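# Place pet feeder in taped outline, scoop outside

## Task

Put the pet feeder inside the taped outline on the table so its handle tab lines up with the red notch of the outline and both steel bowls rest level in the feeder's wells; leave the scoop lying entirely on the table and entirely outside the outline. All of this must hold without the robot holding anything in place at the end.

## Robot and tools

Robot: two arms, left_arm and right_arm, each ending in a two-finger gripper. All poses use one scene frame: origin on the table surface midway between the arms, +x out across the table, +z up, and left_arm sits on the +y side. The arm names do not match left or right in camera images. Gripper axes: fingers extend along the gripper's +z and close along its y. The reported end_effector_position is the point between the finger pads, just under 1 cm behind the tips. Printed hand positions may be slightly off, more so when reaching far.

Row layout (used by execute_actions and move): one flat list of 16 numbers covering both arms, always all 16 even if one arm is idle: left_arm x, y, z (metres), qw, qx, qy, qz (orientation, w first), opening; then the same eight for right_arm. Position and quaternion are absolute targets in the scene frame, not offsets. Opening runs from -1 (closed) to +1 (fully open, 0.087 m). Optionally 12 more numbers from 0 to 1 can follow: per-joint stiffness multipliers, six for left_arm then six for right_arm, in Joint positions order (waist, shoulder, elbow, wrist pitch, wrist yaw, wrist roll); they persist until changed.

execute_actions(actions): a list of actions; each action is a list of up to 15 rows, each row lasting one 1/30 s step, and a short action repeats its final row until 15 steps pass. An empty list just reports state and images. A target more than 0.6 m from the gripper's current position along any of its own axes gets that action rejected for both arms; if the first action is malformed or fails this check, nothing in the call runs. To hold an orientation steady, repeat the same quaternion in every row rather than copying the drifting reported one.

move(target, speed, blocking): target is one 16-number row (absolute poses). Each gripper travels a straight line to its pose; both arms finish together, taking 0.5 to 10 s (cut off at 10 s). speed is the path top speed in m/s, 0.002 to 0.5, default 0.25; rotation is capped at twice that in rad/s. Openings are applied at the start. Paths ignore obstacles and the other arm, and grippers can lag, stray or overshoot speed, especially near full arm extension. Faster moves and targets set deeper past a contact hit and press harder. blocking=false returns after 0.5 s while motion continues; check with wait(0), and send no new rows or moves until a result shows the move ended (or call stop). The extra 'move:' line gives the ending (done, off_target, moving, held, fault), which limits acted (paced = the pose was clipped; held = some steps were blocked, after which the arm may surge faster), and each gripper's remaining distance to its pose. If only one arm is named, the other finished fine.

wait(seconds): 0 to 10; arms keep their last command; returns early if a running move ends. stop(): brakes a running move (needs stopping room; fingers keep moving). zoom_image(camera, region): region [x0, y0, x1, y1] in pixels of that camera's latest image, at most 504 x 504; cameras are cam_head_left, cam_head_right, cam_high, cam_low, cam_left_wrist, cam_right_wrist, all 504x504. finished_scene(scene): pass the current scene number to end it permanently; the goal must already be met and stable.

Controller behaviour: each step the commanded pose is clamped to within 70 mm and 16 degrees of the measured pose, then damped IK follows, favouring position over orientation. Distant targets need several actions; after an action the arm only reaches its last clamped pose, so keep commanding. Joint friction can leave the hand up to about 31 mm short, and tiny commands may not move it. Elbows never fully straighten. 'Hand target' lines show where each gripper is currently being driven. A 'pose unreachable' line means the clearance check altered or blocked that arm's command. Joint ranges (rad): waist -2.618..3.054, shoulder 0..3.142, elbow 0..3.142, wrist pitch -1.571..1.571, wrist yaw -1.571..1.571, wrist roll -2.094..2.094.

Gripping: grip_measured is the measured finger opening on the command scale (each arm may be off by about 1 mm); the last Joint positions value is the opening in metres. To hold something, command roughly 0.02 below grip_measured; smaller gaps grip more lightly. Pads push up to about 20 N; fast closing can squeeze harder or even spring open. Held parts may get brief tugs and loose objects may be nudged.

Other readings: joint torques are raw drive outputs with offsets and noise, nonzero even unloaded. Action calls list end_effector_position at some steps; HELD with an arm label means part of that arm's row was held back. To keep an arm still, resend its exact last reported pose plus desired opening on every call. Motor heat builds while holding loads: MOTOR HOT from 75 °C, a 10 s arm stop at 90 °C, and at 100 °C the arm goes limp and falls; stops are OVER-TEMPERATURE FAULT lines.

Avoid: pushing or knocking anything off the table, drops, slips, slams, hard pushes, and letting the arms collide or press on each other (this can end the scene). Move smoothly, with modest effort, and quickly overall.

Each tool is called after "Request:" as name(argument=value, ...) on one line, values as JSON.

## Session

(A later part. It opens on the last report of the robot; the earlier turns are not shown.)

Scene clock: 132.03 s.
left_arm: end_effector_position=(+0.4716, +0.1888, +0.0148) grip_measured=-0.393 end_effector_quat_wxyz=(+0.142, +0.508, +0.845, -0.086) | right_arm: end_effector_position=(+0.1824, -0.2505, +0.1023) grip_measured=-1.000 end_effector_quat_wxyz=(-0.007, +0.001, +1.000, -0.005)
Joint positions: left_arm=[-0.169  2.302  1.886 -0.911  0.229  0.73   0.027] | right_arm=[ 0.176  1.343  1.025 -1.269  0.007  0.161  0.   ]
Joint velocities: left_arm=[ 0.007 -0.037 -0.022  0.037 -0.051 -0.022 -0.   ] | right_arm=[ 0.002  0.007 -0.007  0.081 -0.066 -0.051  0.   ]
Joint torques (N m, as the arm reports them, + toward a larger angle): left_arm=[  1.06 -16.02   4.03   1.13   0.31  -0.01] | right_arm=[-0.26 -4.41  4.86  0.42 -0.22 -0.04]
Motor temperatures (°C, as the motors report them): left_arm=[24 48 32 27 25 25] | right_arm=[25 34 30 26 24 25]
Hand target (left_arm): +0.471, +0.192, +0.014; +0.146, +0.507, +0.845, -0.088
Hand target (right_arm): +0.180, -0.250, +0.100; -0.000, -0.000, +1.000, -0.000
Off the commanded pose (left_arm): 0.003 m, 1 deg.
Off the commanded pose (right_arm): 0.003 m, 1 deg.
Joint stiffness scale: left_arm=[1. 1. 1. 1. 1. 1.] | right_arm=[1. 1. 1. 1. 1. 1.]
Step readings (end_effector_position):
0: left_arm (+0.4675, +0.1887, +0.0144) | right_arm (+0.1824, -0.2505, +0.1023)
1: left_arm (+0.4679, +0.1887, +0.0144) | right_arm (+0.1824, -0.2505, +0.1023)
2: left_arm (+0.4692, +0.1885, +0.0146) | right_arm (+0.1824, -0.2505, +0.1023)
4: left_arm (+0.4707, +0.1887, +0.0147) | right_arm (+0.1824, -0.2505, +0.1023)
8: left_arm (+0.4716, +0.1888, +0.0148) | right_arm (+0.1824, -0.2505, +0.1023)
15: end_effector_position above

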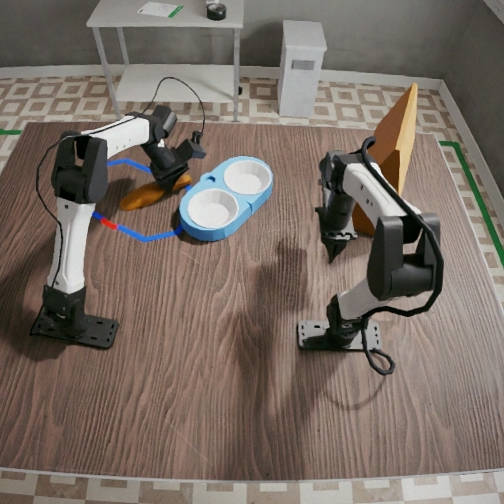

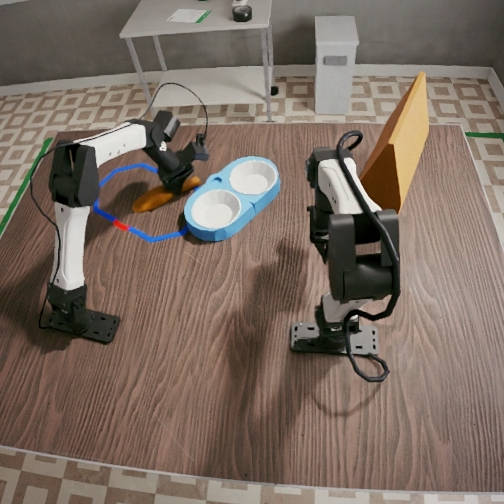

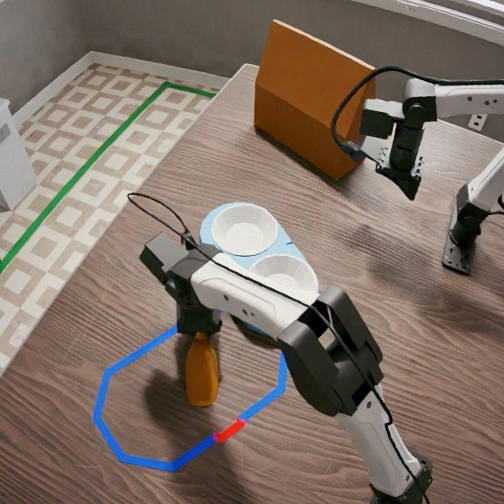

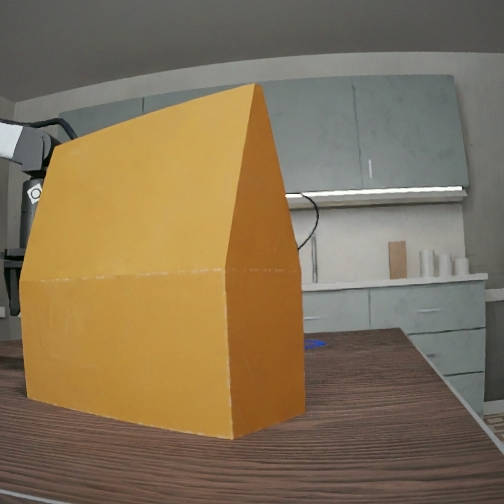

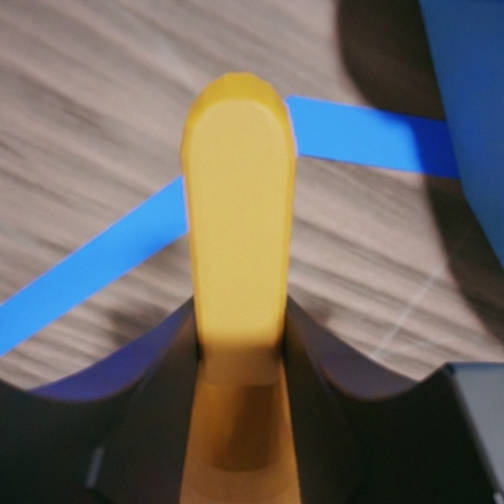

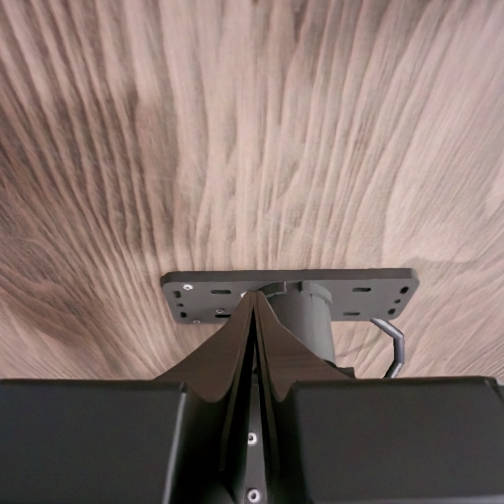

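Request:
move(target=[0.44,0.21,0.11,0.146,0.507,0.844,-0.088,-0.43, 0.18,-0.25,0.1,0,0,1,0,-1], speed=0.15)

Request:
move(target=[0.14,0.08,0.09,0.146,0.507,0.844,-0.088,-0.43, 0.18,-0.25,0.1,0,0,1,0,-1])

Request:
move(target=[0.12,0.06,0.024,0.146,0.507,0.844,-0.088,-0.43, 0.18,-0.25,0.1,0,0,1,0,-1], speed=0.08)

Scene clock: 143.63 s.
left_arm: end_effector_position=(+0.4371, +0.2073, +0.0967) grip_measured=-0.393 end_effector_quat_wxyz=(+0.135, +0.507, +0.847, -0.088) | right_arm: end_effector_position=(+0.1824, -0.2505, +0.1023) grip_measured=-1.000 end_effector_quat_wxyz=(-0.007, +0.001, +1.000, -0.005)
Joint positions: left_arm=[-0.153  2.121  1.92  -1.143  0.233  0.745  0.027] | right_arm=[ 0.176  1.343  1.025 -1.269  0.007  0.161  0.   ]
Joint velocities: left_arm=[-0.012  0.012 -0.017 -0.022  0.022  0.051  0.   ] | right_arm=[-0.002 -0.002  0.007  0.007 -0.007  0.007  0.   ]
Joint torques (N m, as the arm reports them, + toward a larger angle): left_arm=[  0.95 -14.78   7.84   0.72   0.3    0.  ] | right_arm=[-0.17 -4.44  4.58  0.46 -0.19 -0.03]
Motor temperatures (°C, as the motors report them): left_arm=[24 50 32 27 25 25] | right_arm=[25 32 29 26 24 25]
Hand target (left_arm): +0.439, +0.209, +0.110; +0.146, +0.507, +0.845, -0.088
Hand target (right_arm): +0.180, -0.250, +0.100; -0.000, -0.000, +1.000, -0.000
Off the commanded pose (left_arm): 0.014 m, 1 deg.
Off the commanded pose (right_arm): 0.003 m, 1 deg.
Joint stiffness scale: left_arm=[1. 1. 1. 1. 1. 1.] | right_arm=[1. 1. 1. 1. 1. 1.]
move: off_target (left_arm)

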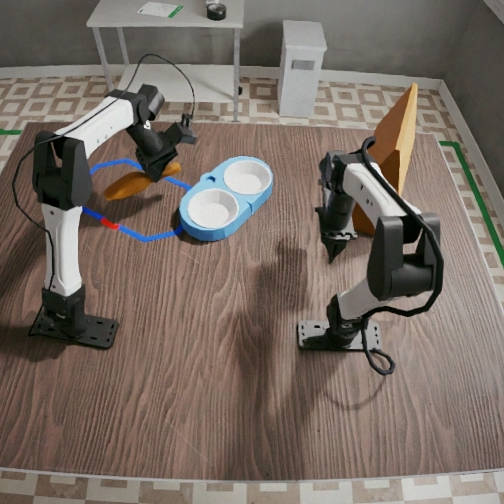

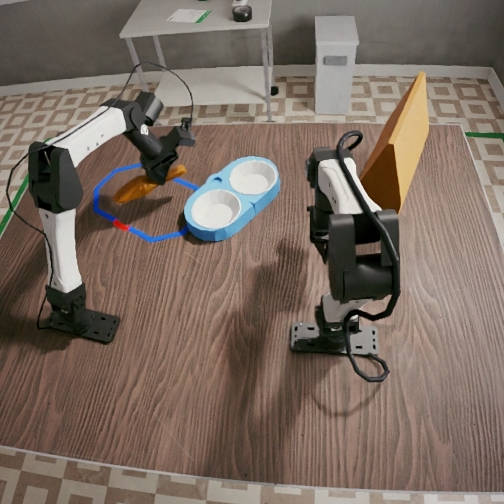

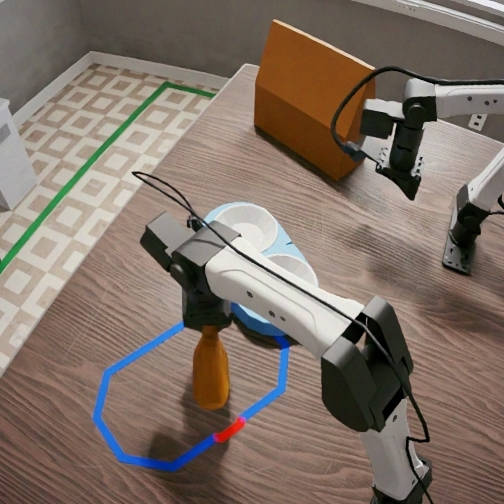

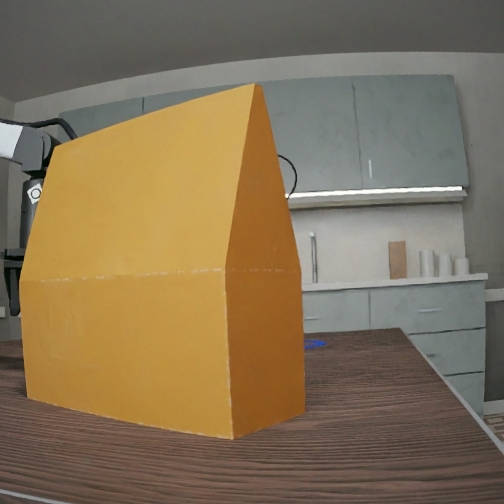

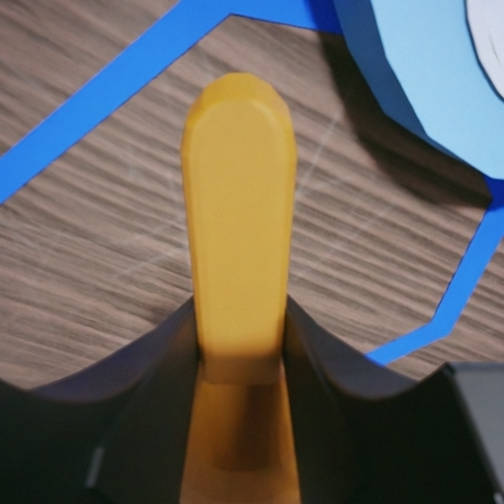

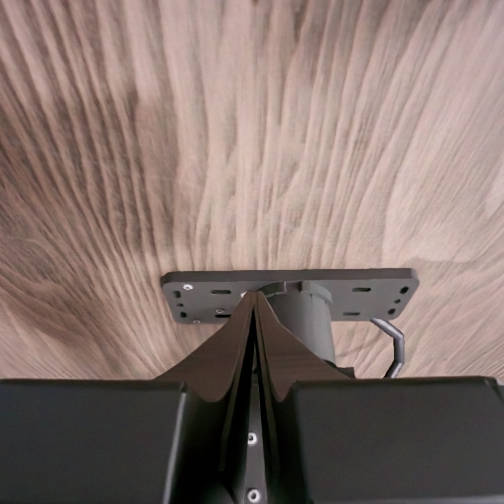

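Scene clock: 145.60 s.
left_arm: end_effector_position=(+0.1447, +0.0767, +0.0882) grip_measured=-0.393 end_effector_quat_wxyz=(+0.136, +0.513, +0.844, -0.081) | right_arm: end_effector_position=(+0.1824, -0.2505, +0.1023) grip_measured=-1.000 end_effector_quat_wxyz=(-0.007, +0.001, +1.000, -0.005)
Joint positions: left_arm=[-1.011  1.543  1.147 -0.858 -0.026 -0.069  0.027] | right_arm=[ 0.176  1.343  1.025 -1.269  0.007  0.161  0.   ]
Joint velocities: left_arm=[ 0.002 -0.002  0.002  0.022  0.007 -0.051  0.   ] | right_arm=[-0.007 -0.007  0.002 -0.095  0.022 -0.051  0.   ]
Joint torques (N m, as the arm reports them, + toward a larger angle): left_arm=[ 0.05 -9.76  4.6   1.33  0.05 -0.15] | right_arm=[-0.06 -4.27  4.84  0.48 -0.2  -0.04]
Motor temperatures (°C, as the motors report them): left_arm=[24 50 32 27 25 25] | right_arm=[25 32 29 26 24 25]
Hand target (left_arm): +0.144, +0.078, +0.089; +0.146, +0.508, +0.845, -0.084
Hand target (right_arm): +0.180, -0.250, +0.100; -0.000, -0.000, +1.000, -0.000
Off the commanded pose (left_arm): 0.006 m, 2 deg.
Off the commanded pose (right_arm): 0.003 m, 1 deg.
Joint stiffness scale: left_arm=[1. 1. 1. 1. 1. 1.] | right_arm=[1. 1. 1. 1. 1. 1.]
move: done

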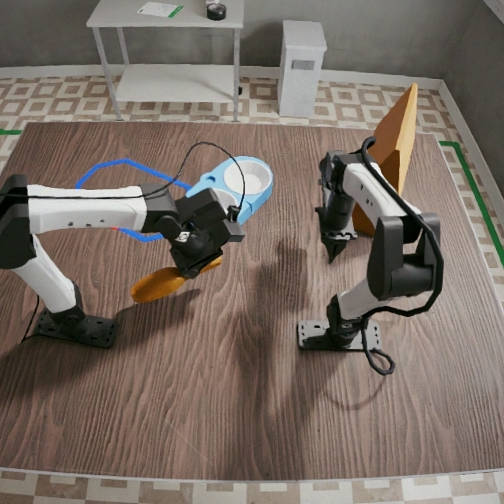

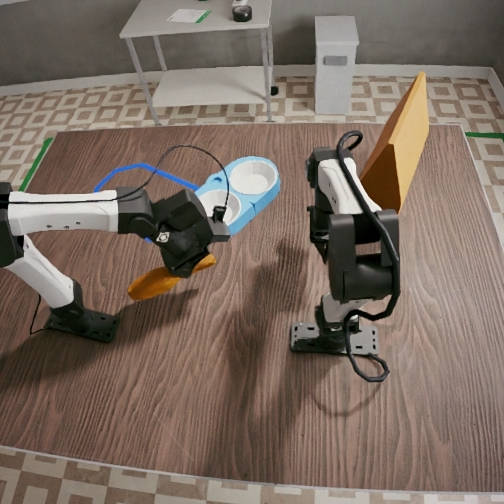

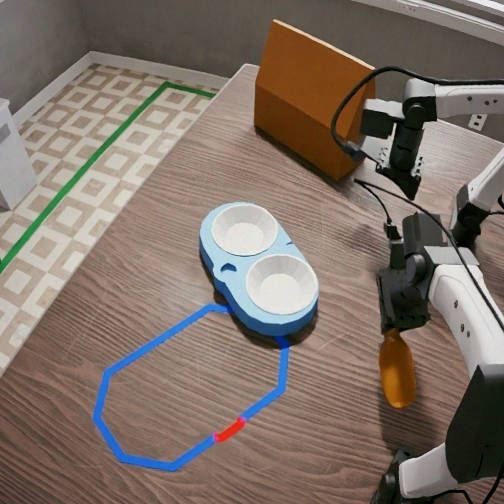

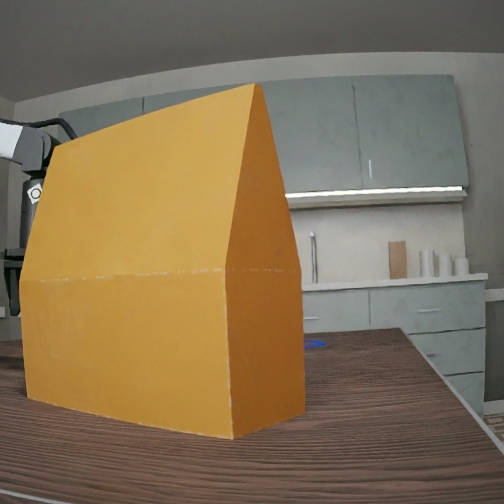

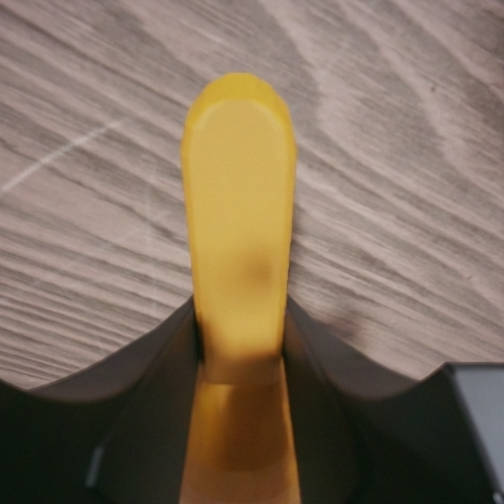

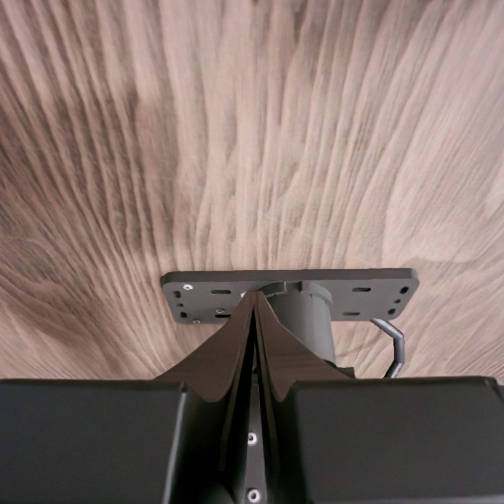

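Scene clock: 147.03 s.
left_arm: end_effector_position=(+0.1234, +0.0571, +0.0345) grip_measured=-0.393 end_effector_quat_wxyz=(+0.152, +0.507, +0.843, -0.095) | right_arm: end_effector_position=(+0.1824, -0.2505, +0.1023) grip_measured=-1.000 end_effector_quat_wxyz=(-0.007, +0.001, +1.000, -0.005)
Joint positions: left_arm=[-1.103  1.603  0.978 -0.59  -0.054 -0.164  0.027] | right_arm=[ 0.176  1.343  1.025 -1.269  0.007  0.161  0.   ]
Joint velocities: left_arm=[-0.012 -0.012  0.022  0.066 -0.066  0.007 -0.001] | right_arm=[ 0.007 -0.007  0.032  0.007 -0.022  0.022  0.   ]
Joint torques (N m, as the arm reports them, + toward a larger angle): left_arm=[-0.37 -6.31  4.4   1.41  0.01 -0.16] | right_arm=[-0.26 -4.64  5.07  0.45 -0.14 -0.08]
Motor temperatures (°C, as the motors report them): left_arm=[24 49 32 27 25 25] | right_arm=[25 32 29 26 24 25]
Hand target (left_arm): +0.121, +0.060, +0.024; +0.146, +0.507, +0.845, -0.088
Hand target (right_arm): +0.180, -0.250, +0.100; -0.000, -0.000, +1.000, -0.000
Off the commanded pose (left_arm): 0.011 m, 1 deg.
Off the commanded pose (right_arm): 0.003 m, 1 deg.
Joint stiffness scale: left_arm=[1. 1. 1. 1. 1. 1.] | right_arm=[1. 1. 1. 1. 1. 1.]
move: off_target (left_arm)

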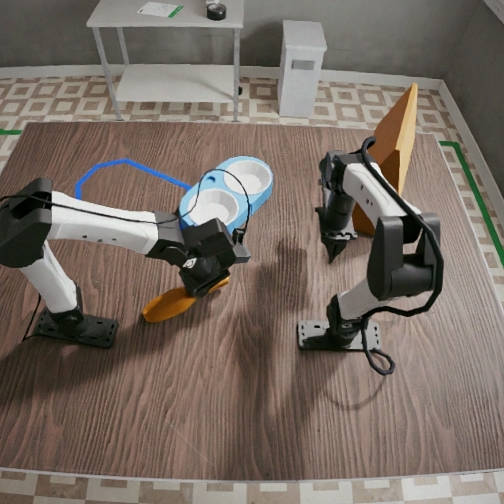

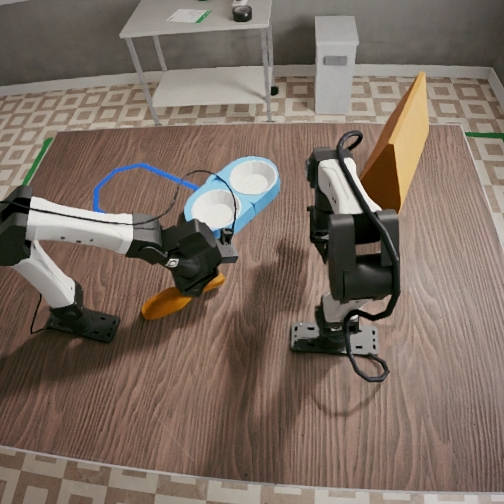

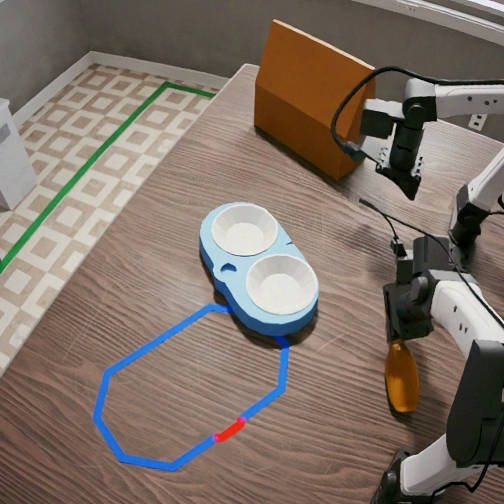

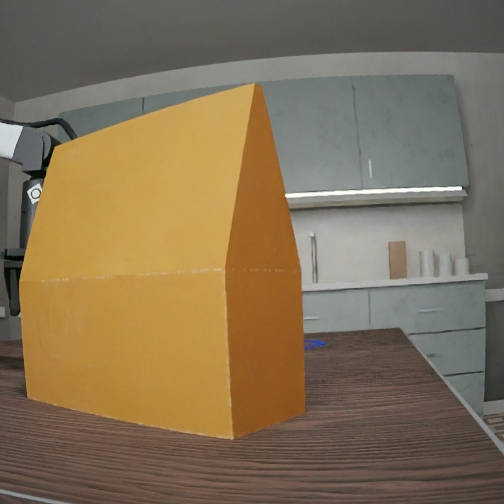

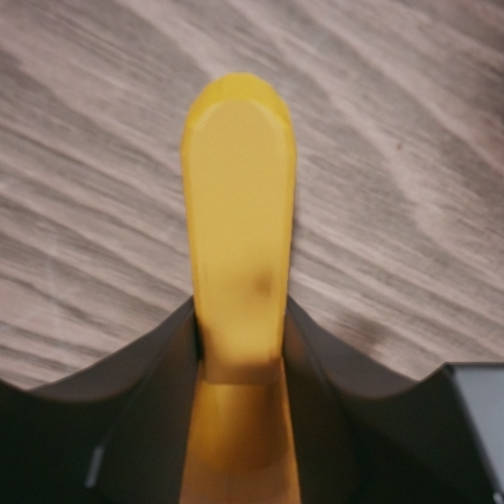

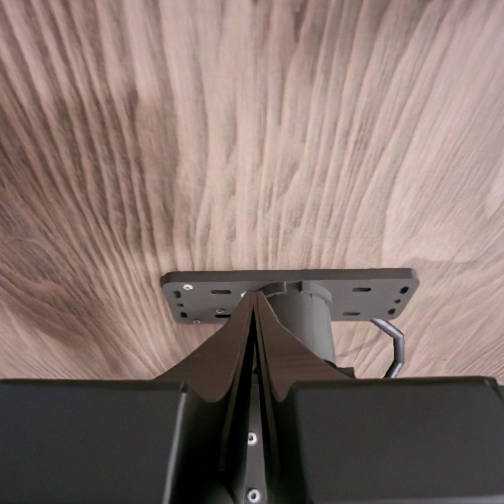

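Request:
move(target=[0.12,0.06,0.005,0.146,0.507,0.844,-0.088,-0.43, 0.18,-0.25,0.1,0,0,1,0,-1], speed=0.05)

Request:
move(target=[0.12,0.06,0.012,0.146,0.507,0.844,-0.088,0.2, 0.18,-0.25,0.1,0,0,1,0,-1])

Request:
move(target=[0.15,0.12,0.12,0.146,0.507,0.844,-0.088,0.2, 0.18,-0.25,0.1,0,0,1,0,-1])

Request:
zoom_image(camera="cam_high", region=[170,190,340,350])

Scene clock: 157.70 s.
left_arm: end_effector_position=(+0.1231, +0.0578, +0.0151) grip_measured=-0.393 end_effector_quat_wxyz=(+0.150, +0.506, +0.844, -0.094) | right_arm: end_effector_position=(+0.1824, -0.2505, +0.1023) grip_measured=-1.000 end_effector_quat_wxyz=(-0.007, +0.001, +1.000, -0.005)
Joint positions: left_arm=[-1.103  1.636  0.929 -0.512 -0.055 -0.166  0.027] | right_arm=[ 0.176  1.343  1.025 -1.269  0.007  0.161  0.   ]
Joint velocities: left_arm=[ 0.012  0.007 -0.012  0.066 -0.007 -0.007  0.   ] | right_arm=[-0.002 -0.017 -0.007  0.037  0.007 -0.066  0.   ]
Joint torques (N m, as the arm reports them, + toward a larger angle): left_arm=[-0.48 -6.36  4.35  1.47  0.02 -0.16] | right_arm=[-0.29 -4.52  4.86  0.47 -0.2  -0.13]
Motor temperatures (°C, as the motors report them): left_arm=[24 45 31 28 25 25] | right_arm=[25 31 29 26 24 25]
Hand target (left_arm): +0.120, +0.060, +0.005; +0.146, +0.507, +0.845, -0.088
Hand target (right_arm): +0.180, -0.250, +0.100; -0.000, -0.000, +1.000, -0.000
Off the commanded pose (left_arm): 0.011 m, 1 deg.
Off the commanded pose (right_arm): 0.003 m, 1 deg.
Joint stiffness scale: left_arm=[1. 1. 1. 1. 1. 1.] | right_arm=[1. 1. 1. 1. 1. 1.]
move: off_target (left_arm)

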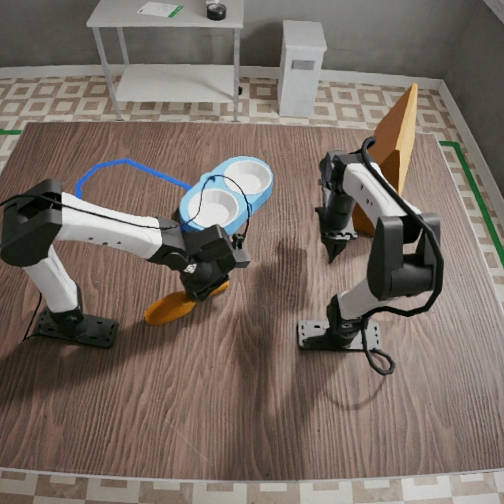

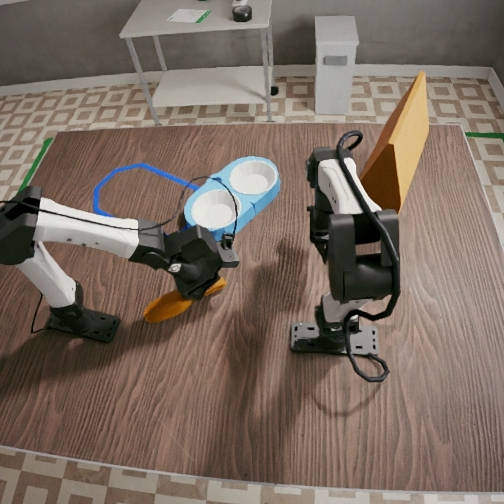

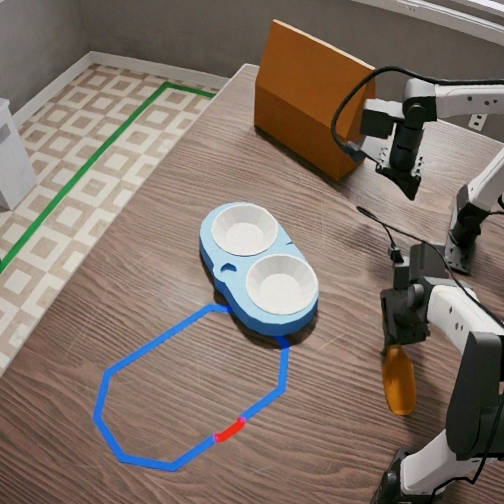

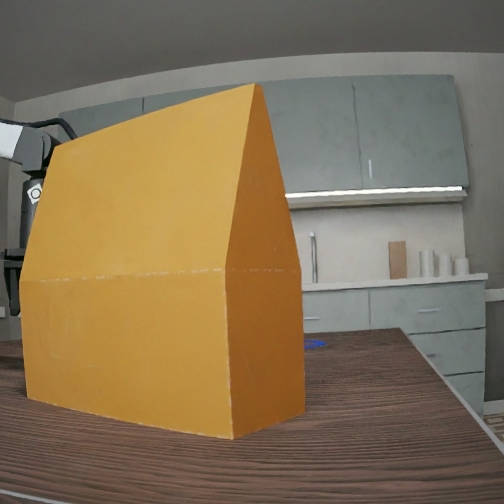

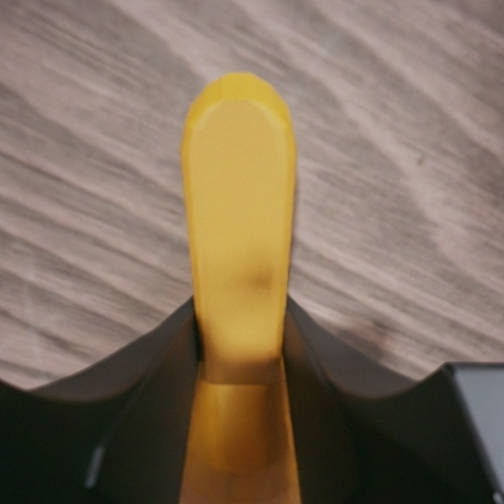

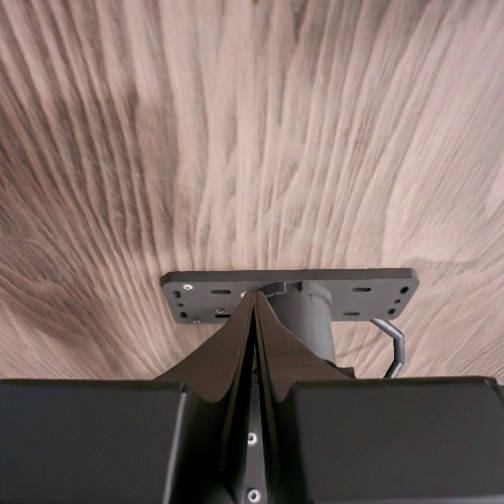

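Scene clock: 158.40 s.
left_arm: end_effector_position=(+0.1231, +0.0577, +0.0151) grip_measured=+0.200 end_effector_quat_wxyz=(+0.150, +0.506, +0.844, -0.094) | right_arm: end_effector_position=(+0.1824, -0.2505, +0.1023) grip_measured=-1.000 end_effector_quat_wxyz=(-0.007, +0.001, +1.000, -0.005)
Joint positions: left_arm=[-1.103  1.636  0.929 -0.512 -0.055 -0.166  0.052] | right_arm=[ 0.176  1.343  1.025 -1.269  0.007  0.161  0.   ]
Joint velocities: left_arm=[ 0.002 -0.002 -0.007 -0.095 -0.007 -0.051  0.   ] | right_arm=[ 0.022 -0.002 -0.002 -0.037  0.051  0.037  0.   ]
Joint torques (N m, as the arm reports them, + toward a larger angle): left_arm=[-0.54 -7.43  5.65  1.13  0.04 -0.16] | right_arm=[ 0.1  -4.49  4.9   0.48 -0.22 -0.1 ]
Motor temperatures (°C, as the motors report them): left_arm=[24 44 32 28 25 25] | right_arm=[25 31 29 26 24 25]
Hand target (left_arm): +0.120, +0.060, +0.012; +0.146, +0.507, +0.845, -0.088
Hand target (right_arm): +0.180, -0.250, +0.100; -0.000, -0.000, +1.000, -0.000
Off the commanded pose (left_arm): 0.005 m, 1 deg.
Off the commanded pose (right_arm): 0.003 m, 1 deg.
Joint stiffness scale: left_arm=[1. 1. 1. 1. 1. 1.] | right_arm=[1. 1. 1. 1. 1. 1.]
move: done

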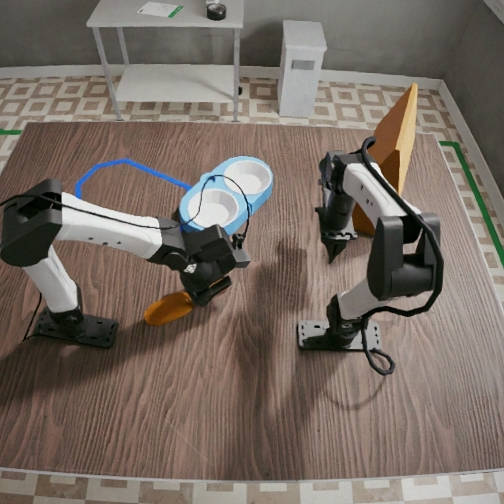

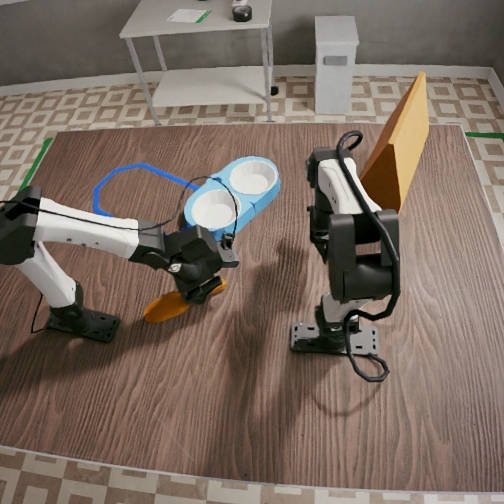

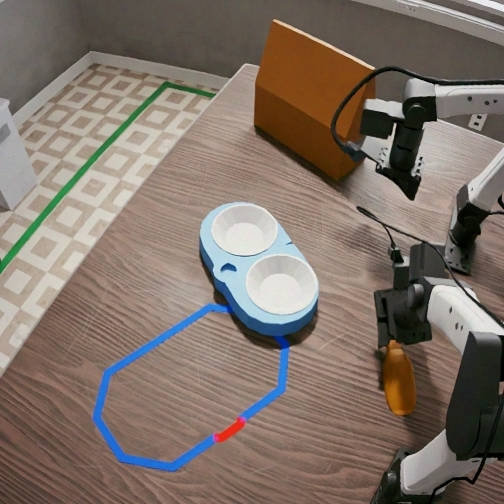

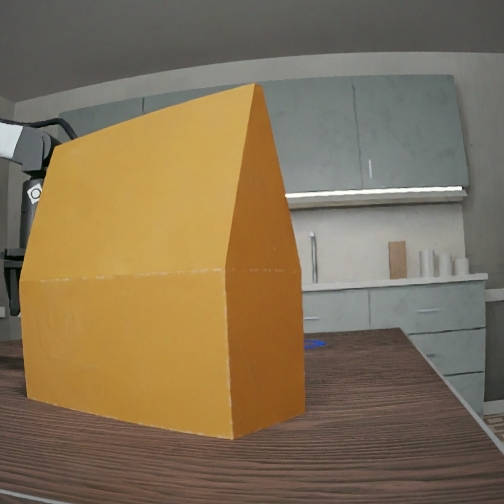

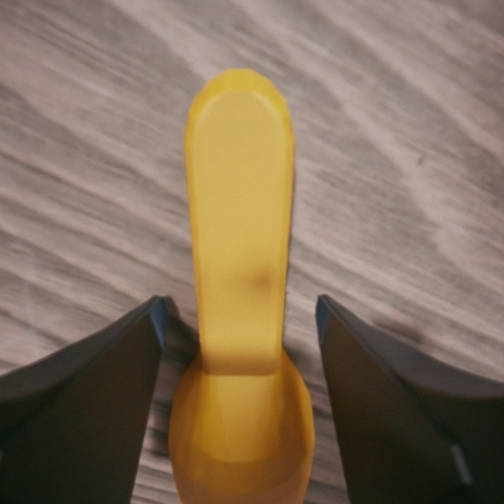

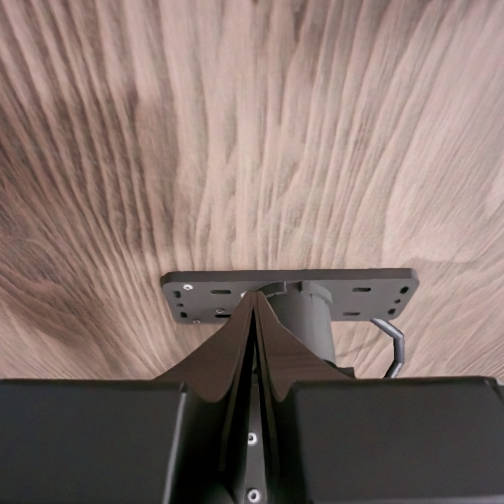

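Scene clock: 159.63 s.
left_arm: end_effector_position=(+0.1465, +0.1206, +0.1115) grip_measured=+0.200 end_effector_quat_wxyz=(+0.141, +0.507, +0.846, -0.083) | right_arm: end_effector_position=(+0.1824, -0.2505, +0.1023) grip_measured=-1.000 end_effector_quat_wxyz=(-0.007, +0.001, +1.000, -0.005)
Joint positions: left_arm=[-0.934  1.373  1.088 -0.957 -0.005 -0.007  0.052] | right_arm=[ 0.176  1.343  1.025 -1.269  0.007  0.161  0.   ]
Joint velocities: left_arm=[-0.022  0.012  0.007 -0.037 -0.022 -0.007 -0.   ] | right_arm=[-0.007 -0.017  0.002 -0.022  0.022 -0.022  0.   ]
Joint torques (N m, as the arm reports them, + toward a larger angle): left_arm=[ 1.04 -6.68  7.95  1.01  0.18  0.  ] | right_arm=[-0.35 -4.57  4.67  0.46 -0.18 -0.07]
Motor temperatures (°C, as the motors report them): left_arm=[24 44 32 28 25 25] | right_arm=[25 31 29 26 24 25]
Hand target (left_arm): +0.148, +0.120, +0.120; +0.146, +0.507, +0.845, -0.089
Hand target (right_arm): +0.180, -0.250, +0.100; -0.000, -0.000, +1.000, -0.000
Off the commanded pose (left_arm): 0.009 m, 1 deg.
Off the commanded pose (right_arm): 0.003 m, 1 deg.
Joint stiffness scale: left_arm=[1. 1. 1. 1. 1. 1.] | right_arm=[1. 1. 1. 1. 1. 1.]
move: done

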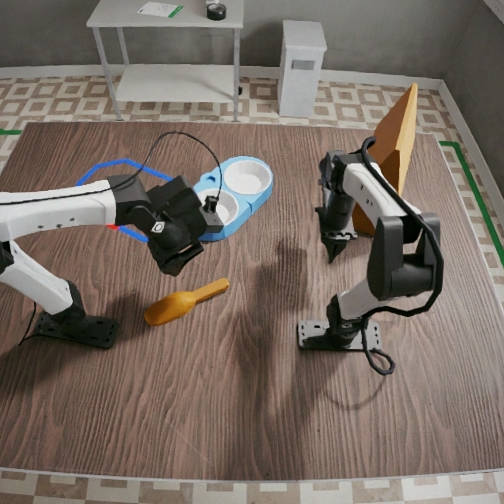

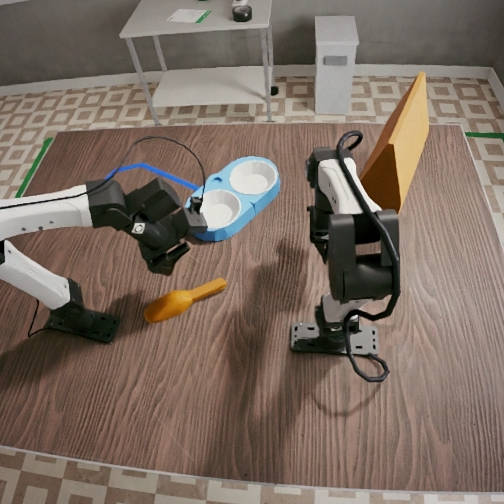

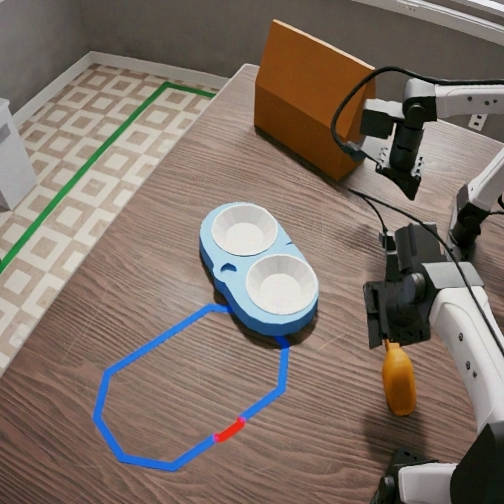

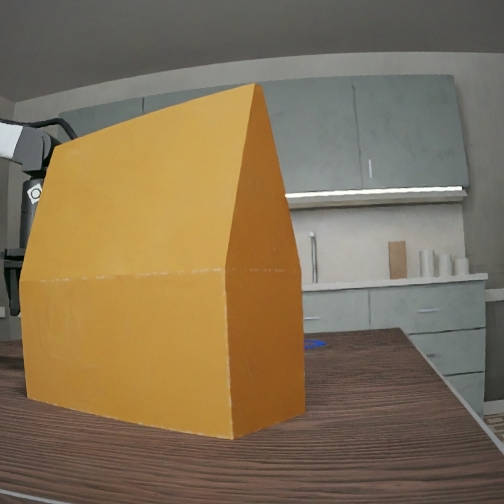

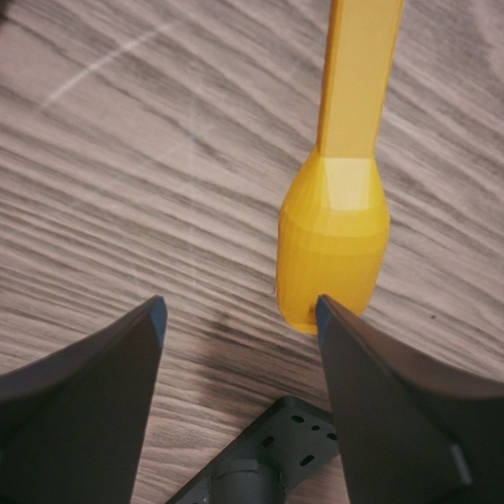

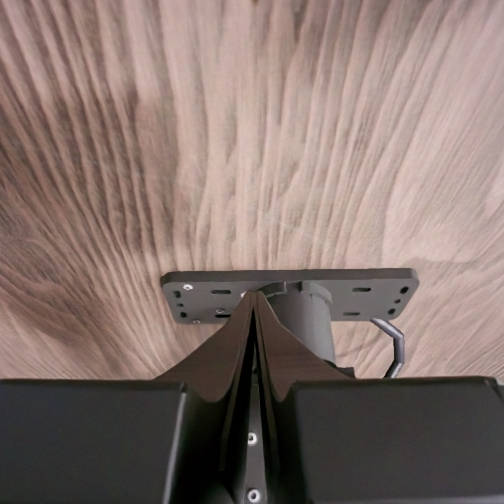

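Region (170, 190, 340, 350) of cam_high's 504x504 image, scaled by 2.965, with more detail than that image has; it fills the top 474 rows of this view, and the rest is white.

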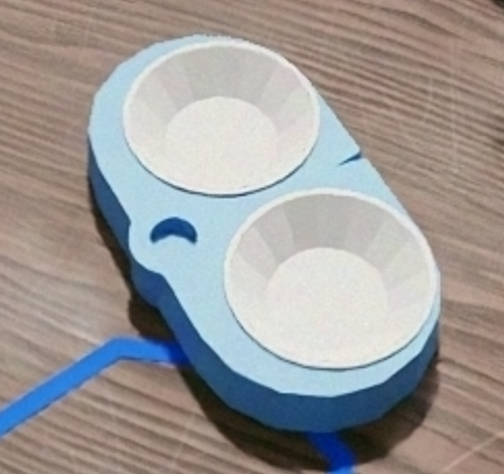

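Request:
move(target=[0.485,0.09,0.10,0.204,0.318,0.923,-0.07,-0.1, 0.18,-0.25,0.1,0,0,1,0,-1])

Scene clock: 191.70 s.
left_arm: end_effector_position=(+0.4844, +0.0943, +0.1071) grip_measured=-0.100 end_effector_quat_wxyz=(+0.213, +0.321, +0.920, -0.071) | right_arm: end_effector_position=(+0.1824, -0.2505, +0.1023) grip_measured=-1.000 end_effector_quat_wxyz=(-0.007, +0.001, +1.000, -0.005)
Joint positions: left_arm=[-0.346  2.368  2.335 -1.09   0.068  0.155  0.039] | right_arm=[ 0.176  1.343  1.025 -1.269  0.007  0.161  0.   ]
Joint velocities: left_arm=[-0.012 -0.022  0.002 -0.037  0.037  0.037  0.   ] | right_arm=[-0.027 -0.007 -0.007 -0.022  0.051 -0.081  0.   ]
Joint torques (N m, as the arm reports them, + toward a larger angle): left_arm=[  0.48 -13.52   8.25   1.21   0.18  -0.13] | right_arm=[-0.23 -4.38  4.67  0.45 -0.16  0.  ]
Motor temperatures (°C, as the motors report them): left_arm=[24 38 36 28 25 25] | right_arm=[25 31 29 26 24 25]
Hand target (left_arm): +0.484, +0.094, +0.101; +0.204, +0.317, +0.923, -0.073
Hand target (right_arm): +0.180, -0.250, +0.100; -0.000, -0.000, +1.000, -0.000
Off the commanded pose (left_arm): 0.008 m, 1 deg.
Off the commanded pose (right_arm): 0.003 m, 1 deg.
Joint stiffness scale: left_arm=[1. 1. 1. 1. 1. 1.] | right_arm=[1. 1. 1. 1. 1. 1.]
move: done

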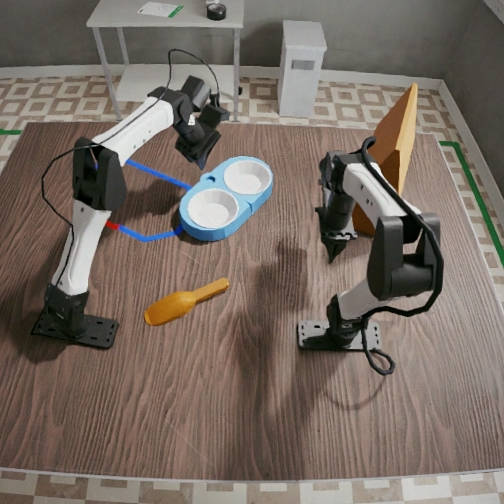

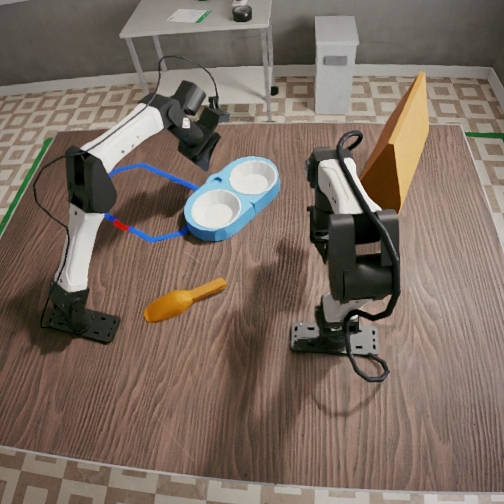

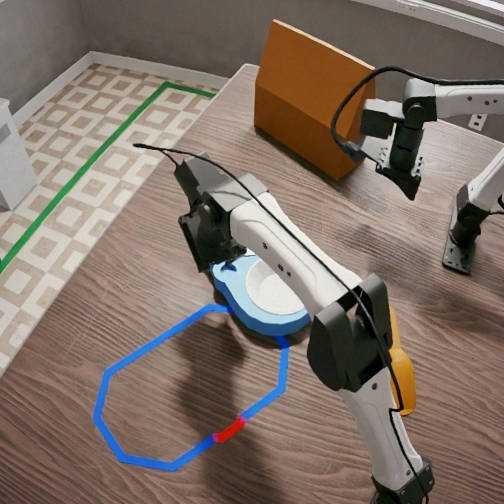

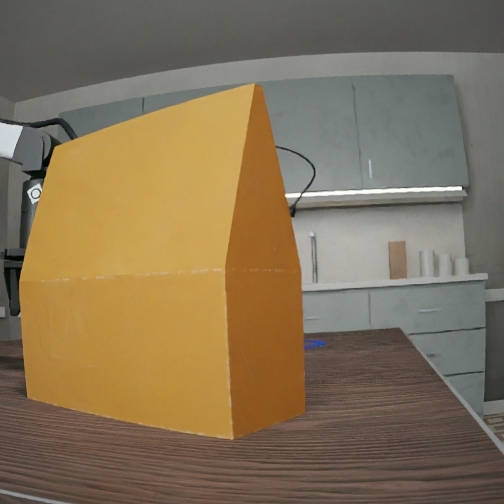

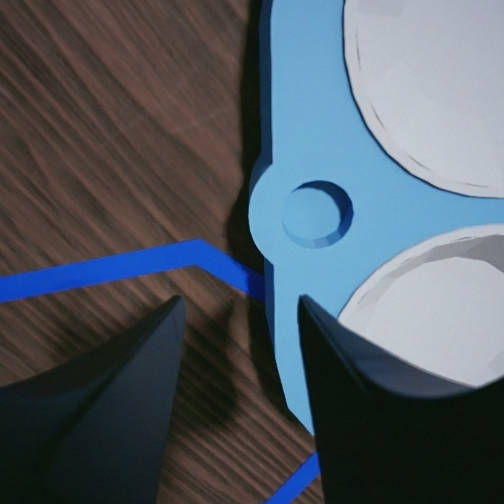

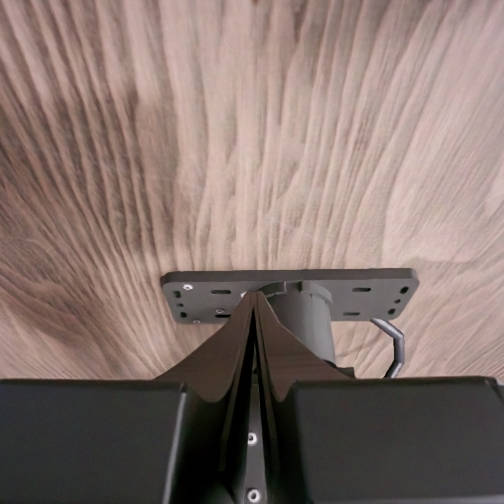

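Request:
move(target=[0.487,0.076,0.066,0.204,0.318,0.923,-0.07,-0.2, 0.18,-0.25,0.1,0,0,1,0,-1], speed=0.08)

Scene clock: 198.77 s.
left_arm: end_effector_position=(+0.4876, +0.0792, +0.0774) grip_measured=-0.200 end_effector_quat_wxyz=(+0.208, +0.320, +0.922, -0.072) | right_arm: end_effector_position=(+0.1824, -0.2505, +0.1023) grip_measured=-1.000 end_effector_quat_wxyz=(-0.007, +0.001, +1.000, -0.005)
Joint positions: left_arm=[-0.368  2.419  2.309 -1.021  0.062  0.132  0.035] | right_arm=[ 0.176  1.343  1.025 -1.269  0.007  0.161  0.   ]
Joint velocities: left_arm=[-0.022 -0.002  0.022  0.022 -0.007 -0.066  0.   ] | right_arm=[ 0.007  0.007  0.032 -0.051  0.007 -0.066  0.   ]
Joint torques (N m, as the arm reports them, + toward a larger angle): left_arm=[ -0.14 -14.83   5.22   1.59   0.09  -0.18] | right_arm=[-0.25 -4.46  4.73  0.46 -0.16 -0.11]
Motor temperatures (°C, as the motors report them): left_arm=[24 41 37 28 25 25] | right_arm=[25 30 29 26 24 25]
Hand target (left_arm): +0.487, +0.076, +0.066; +0.204, +0.318, +0.923, -0.070
Hand target (right_arm): +0.180, -0.250, +0.100; -0.000, -0.000, +1.000, -0.000
Off the commanded pose (left_arm): 0.012 m, 1 deg.
Off the commanded pose (right_arm): 0.003 m, 1 deg.
Joint stiffness scale: left_arm=[1. 1. 1. 1. 1. 1.] | right_arm=[1. 1. 1. 1. 1. 1.]
move: off_target (left_arm)

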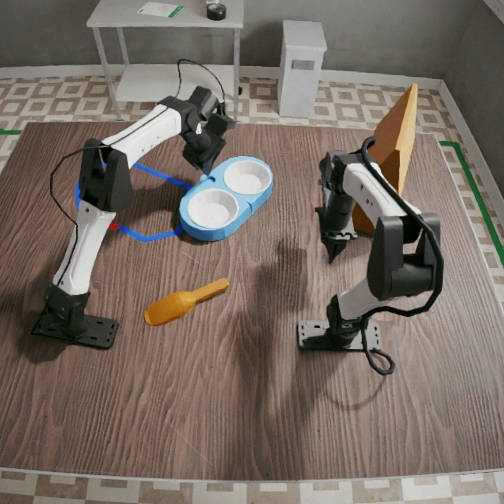

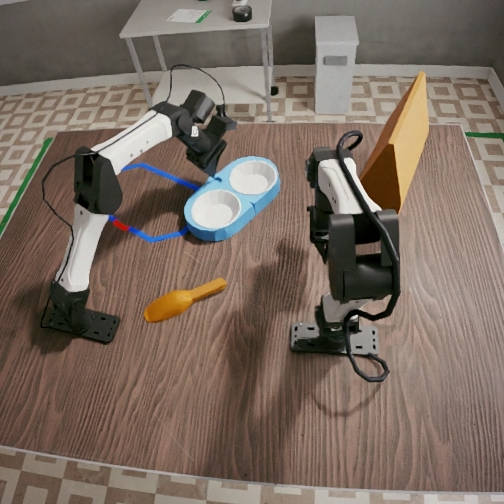

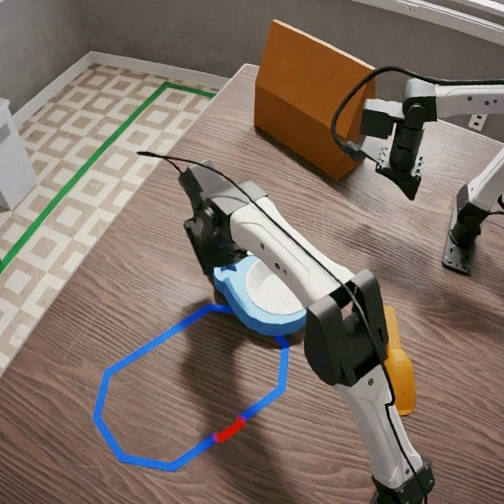

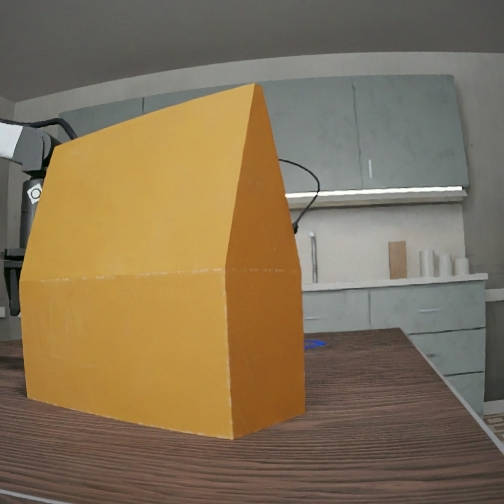

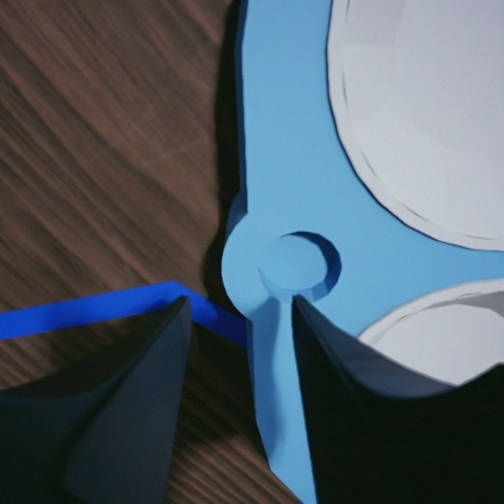

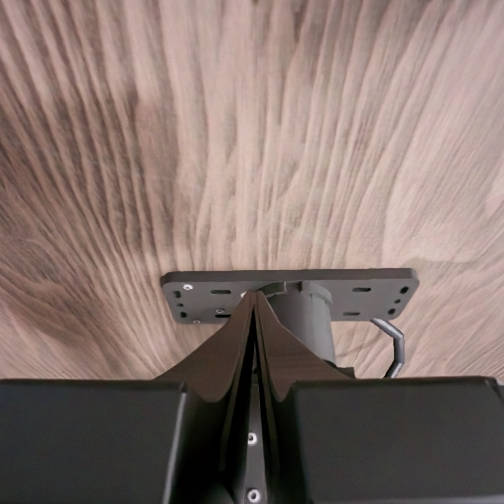

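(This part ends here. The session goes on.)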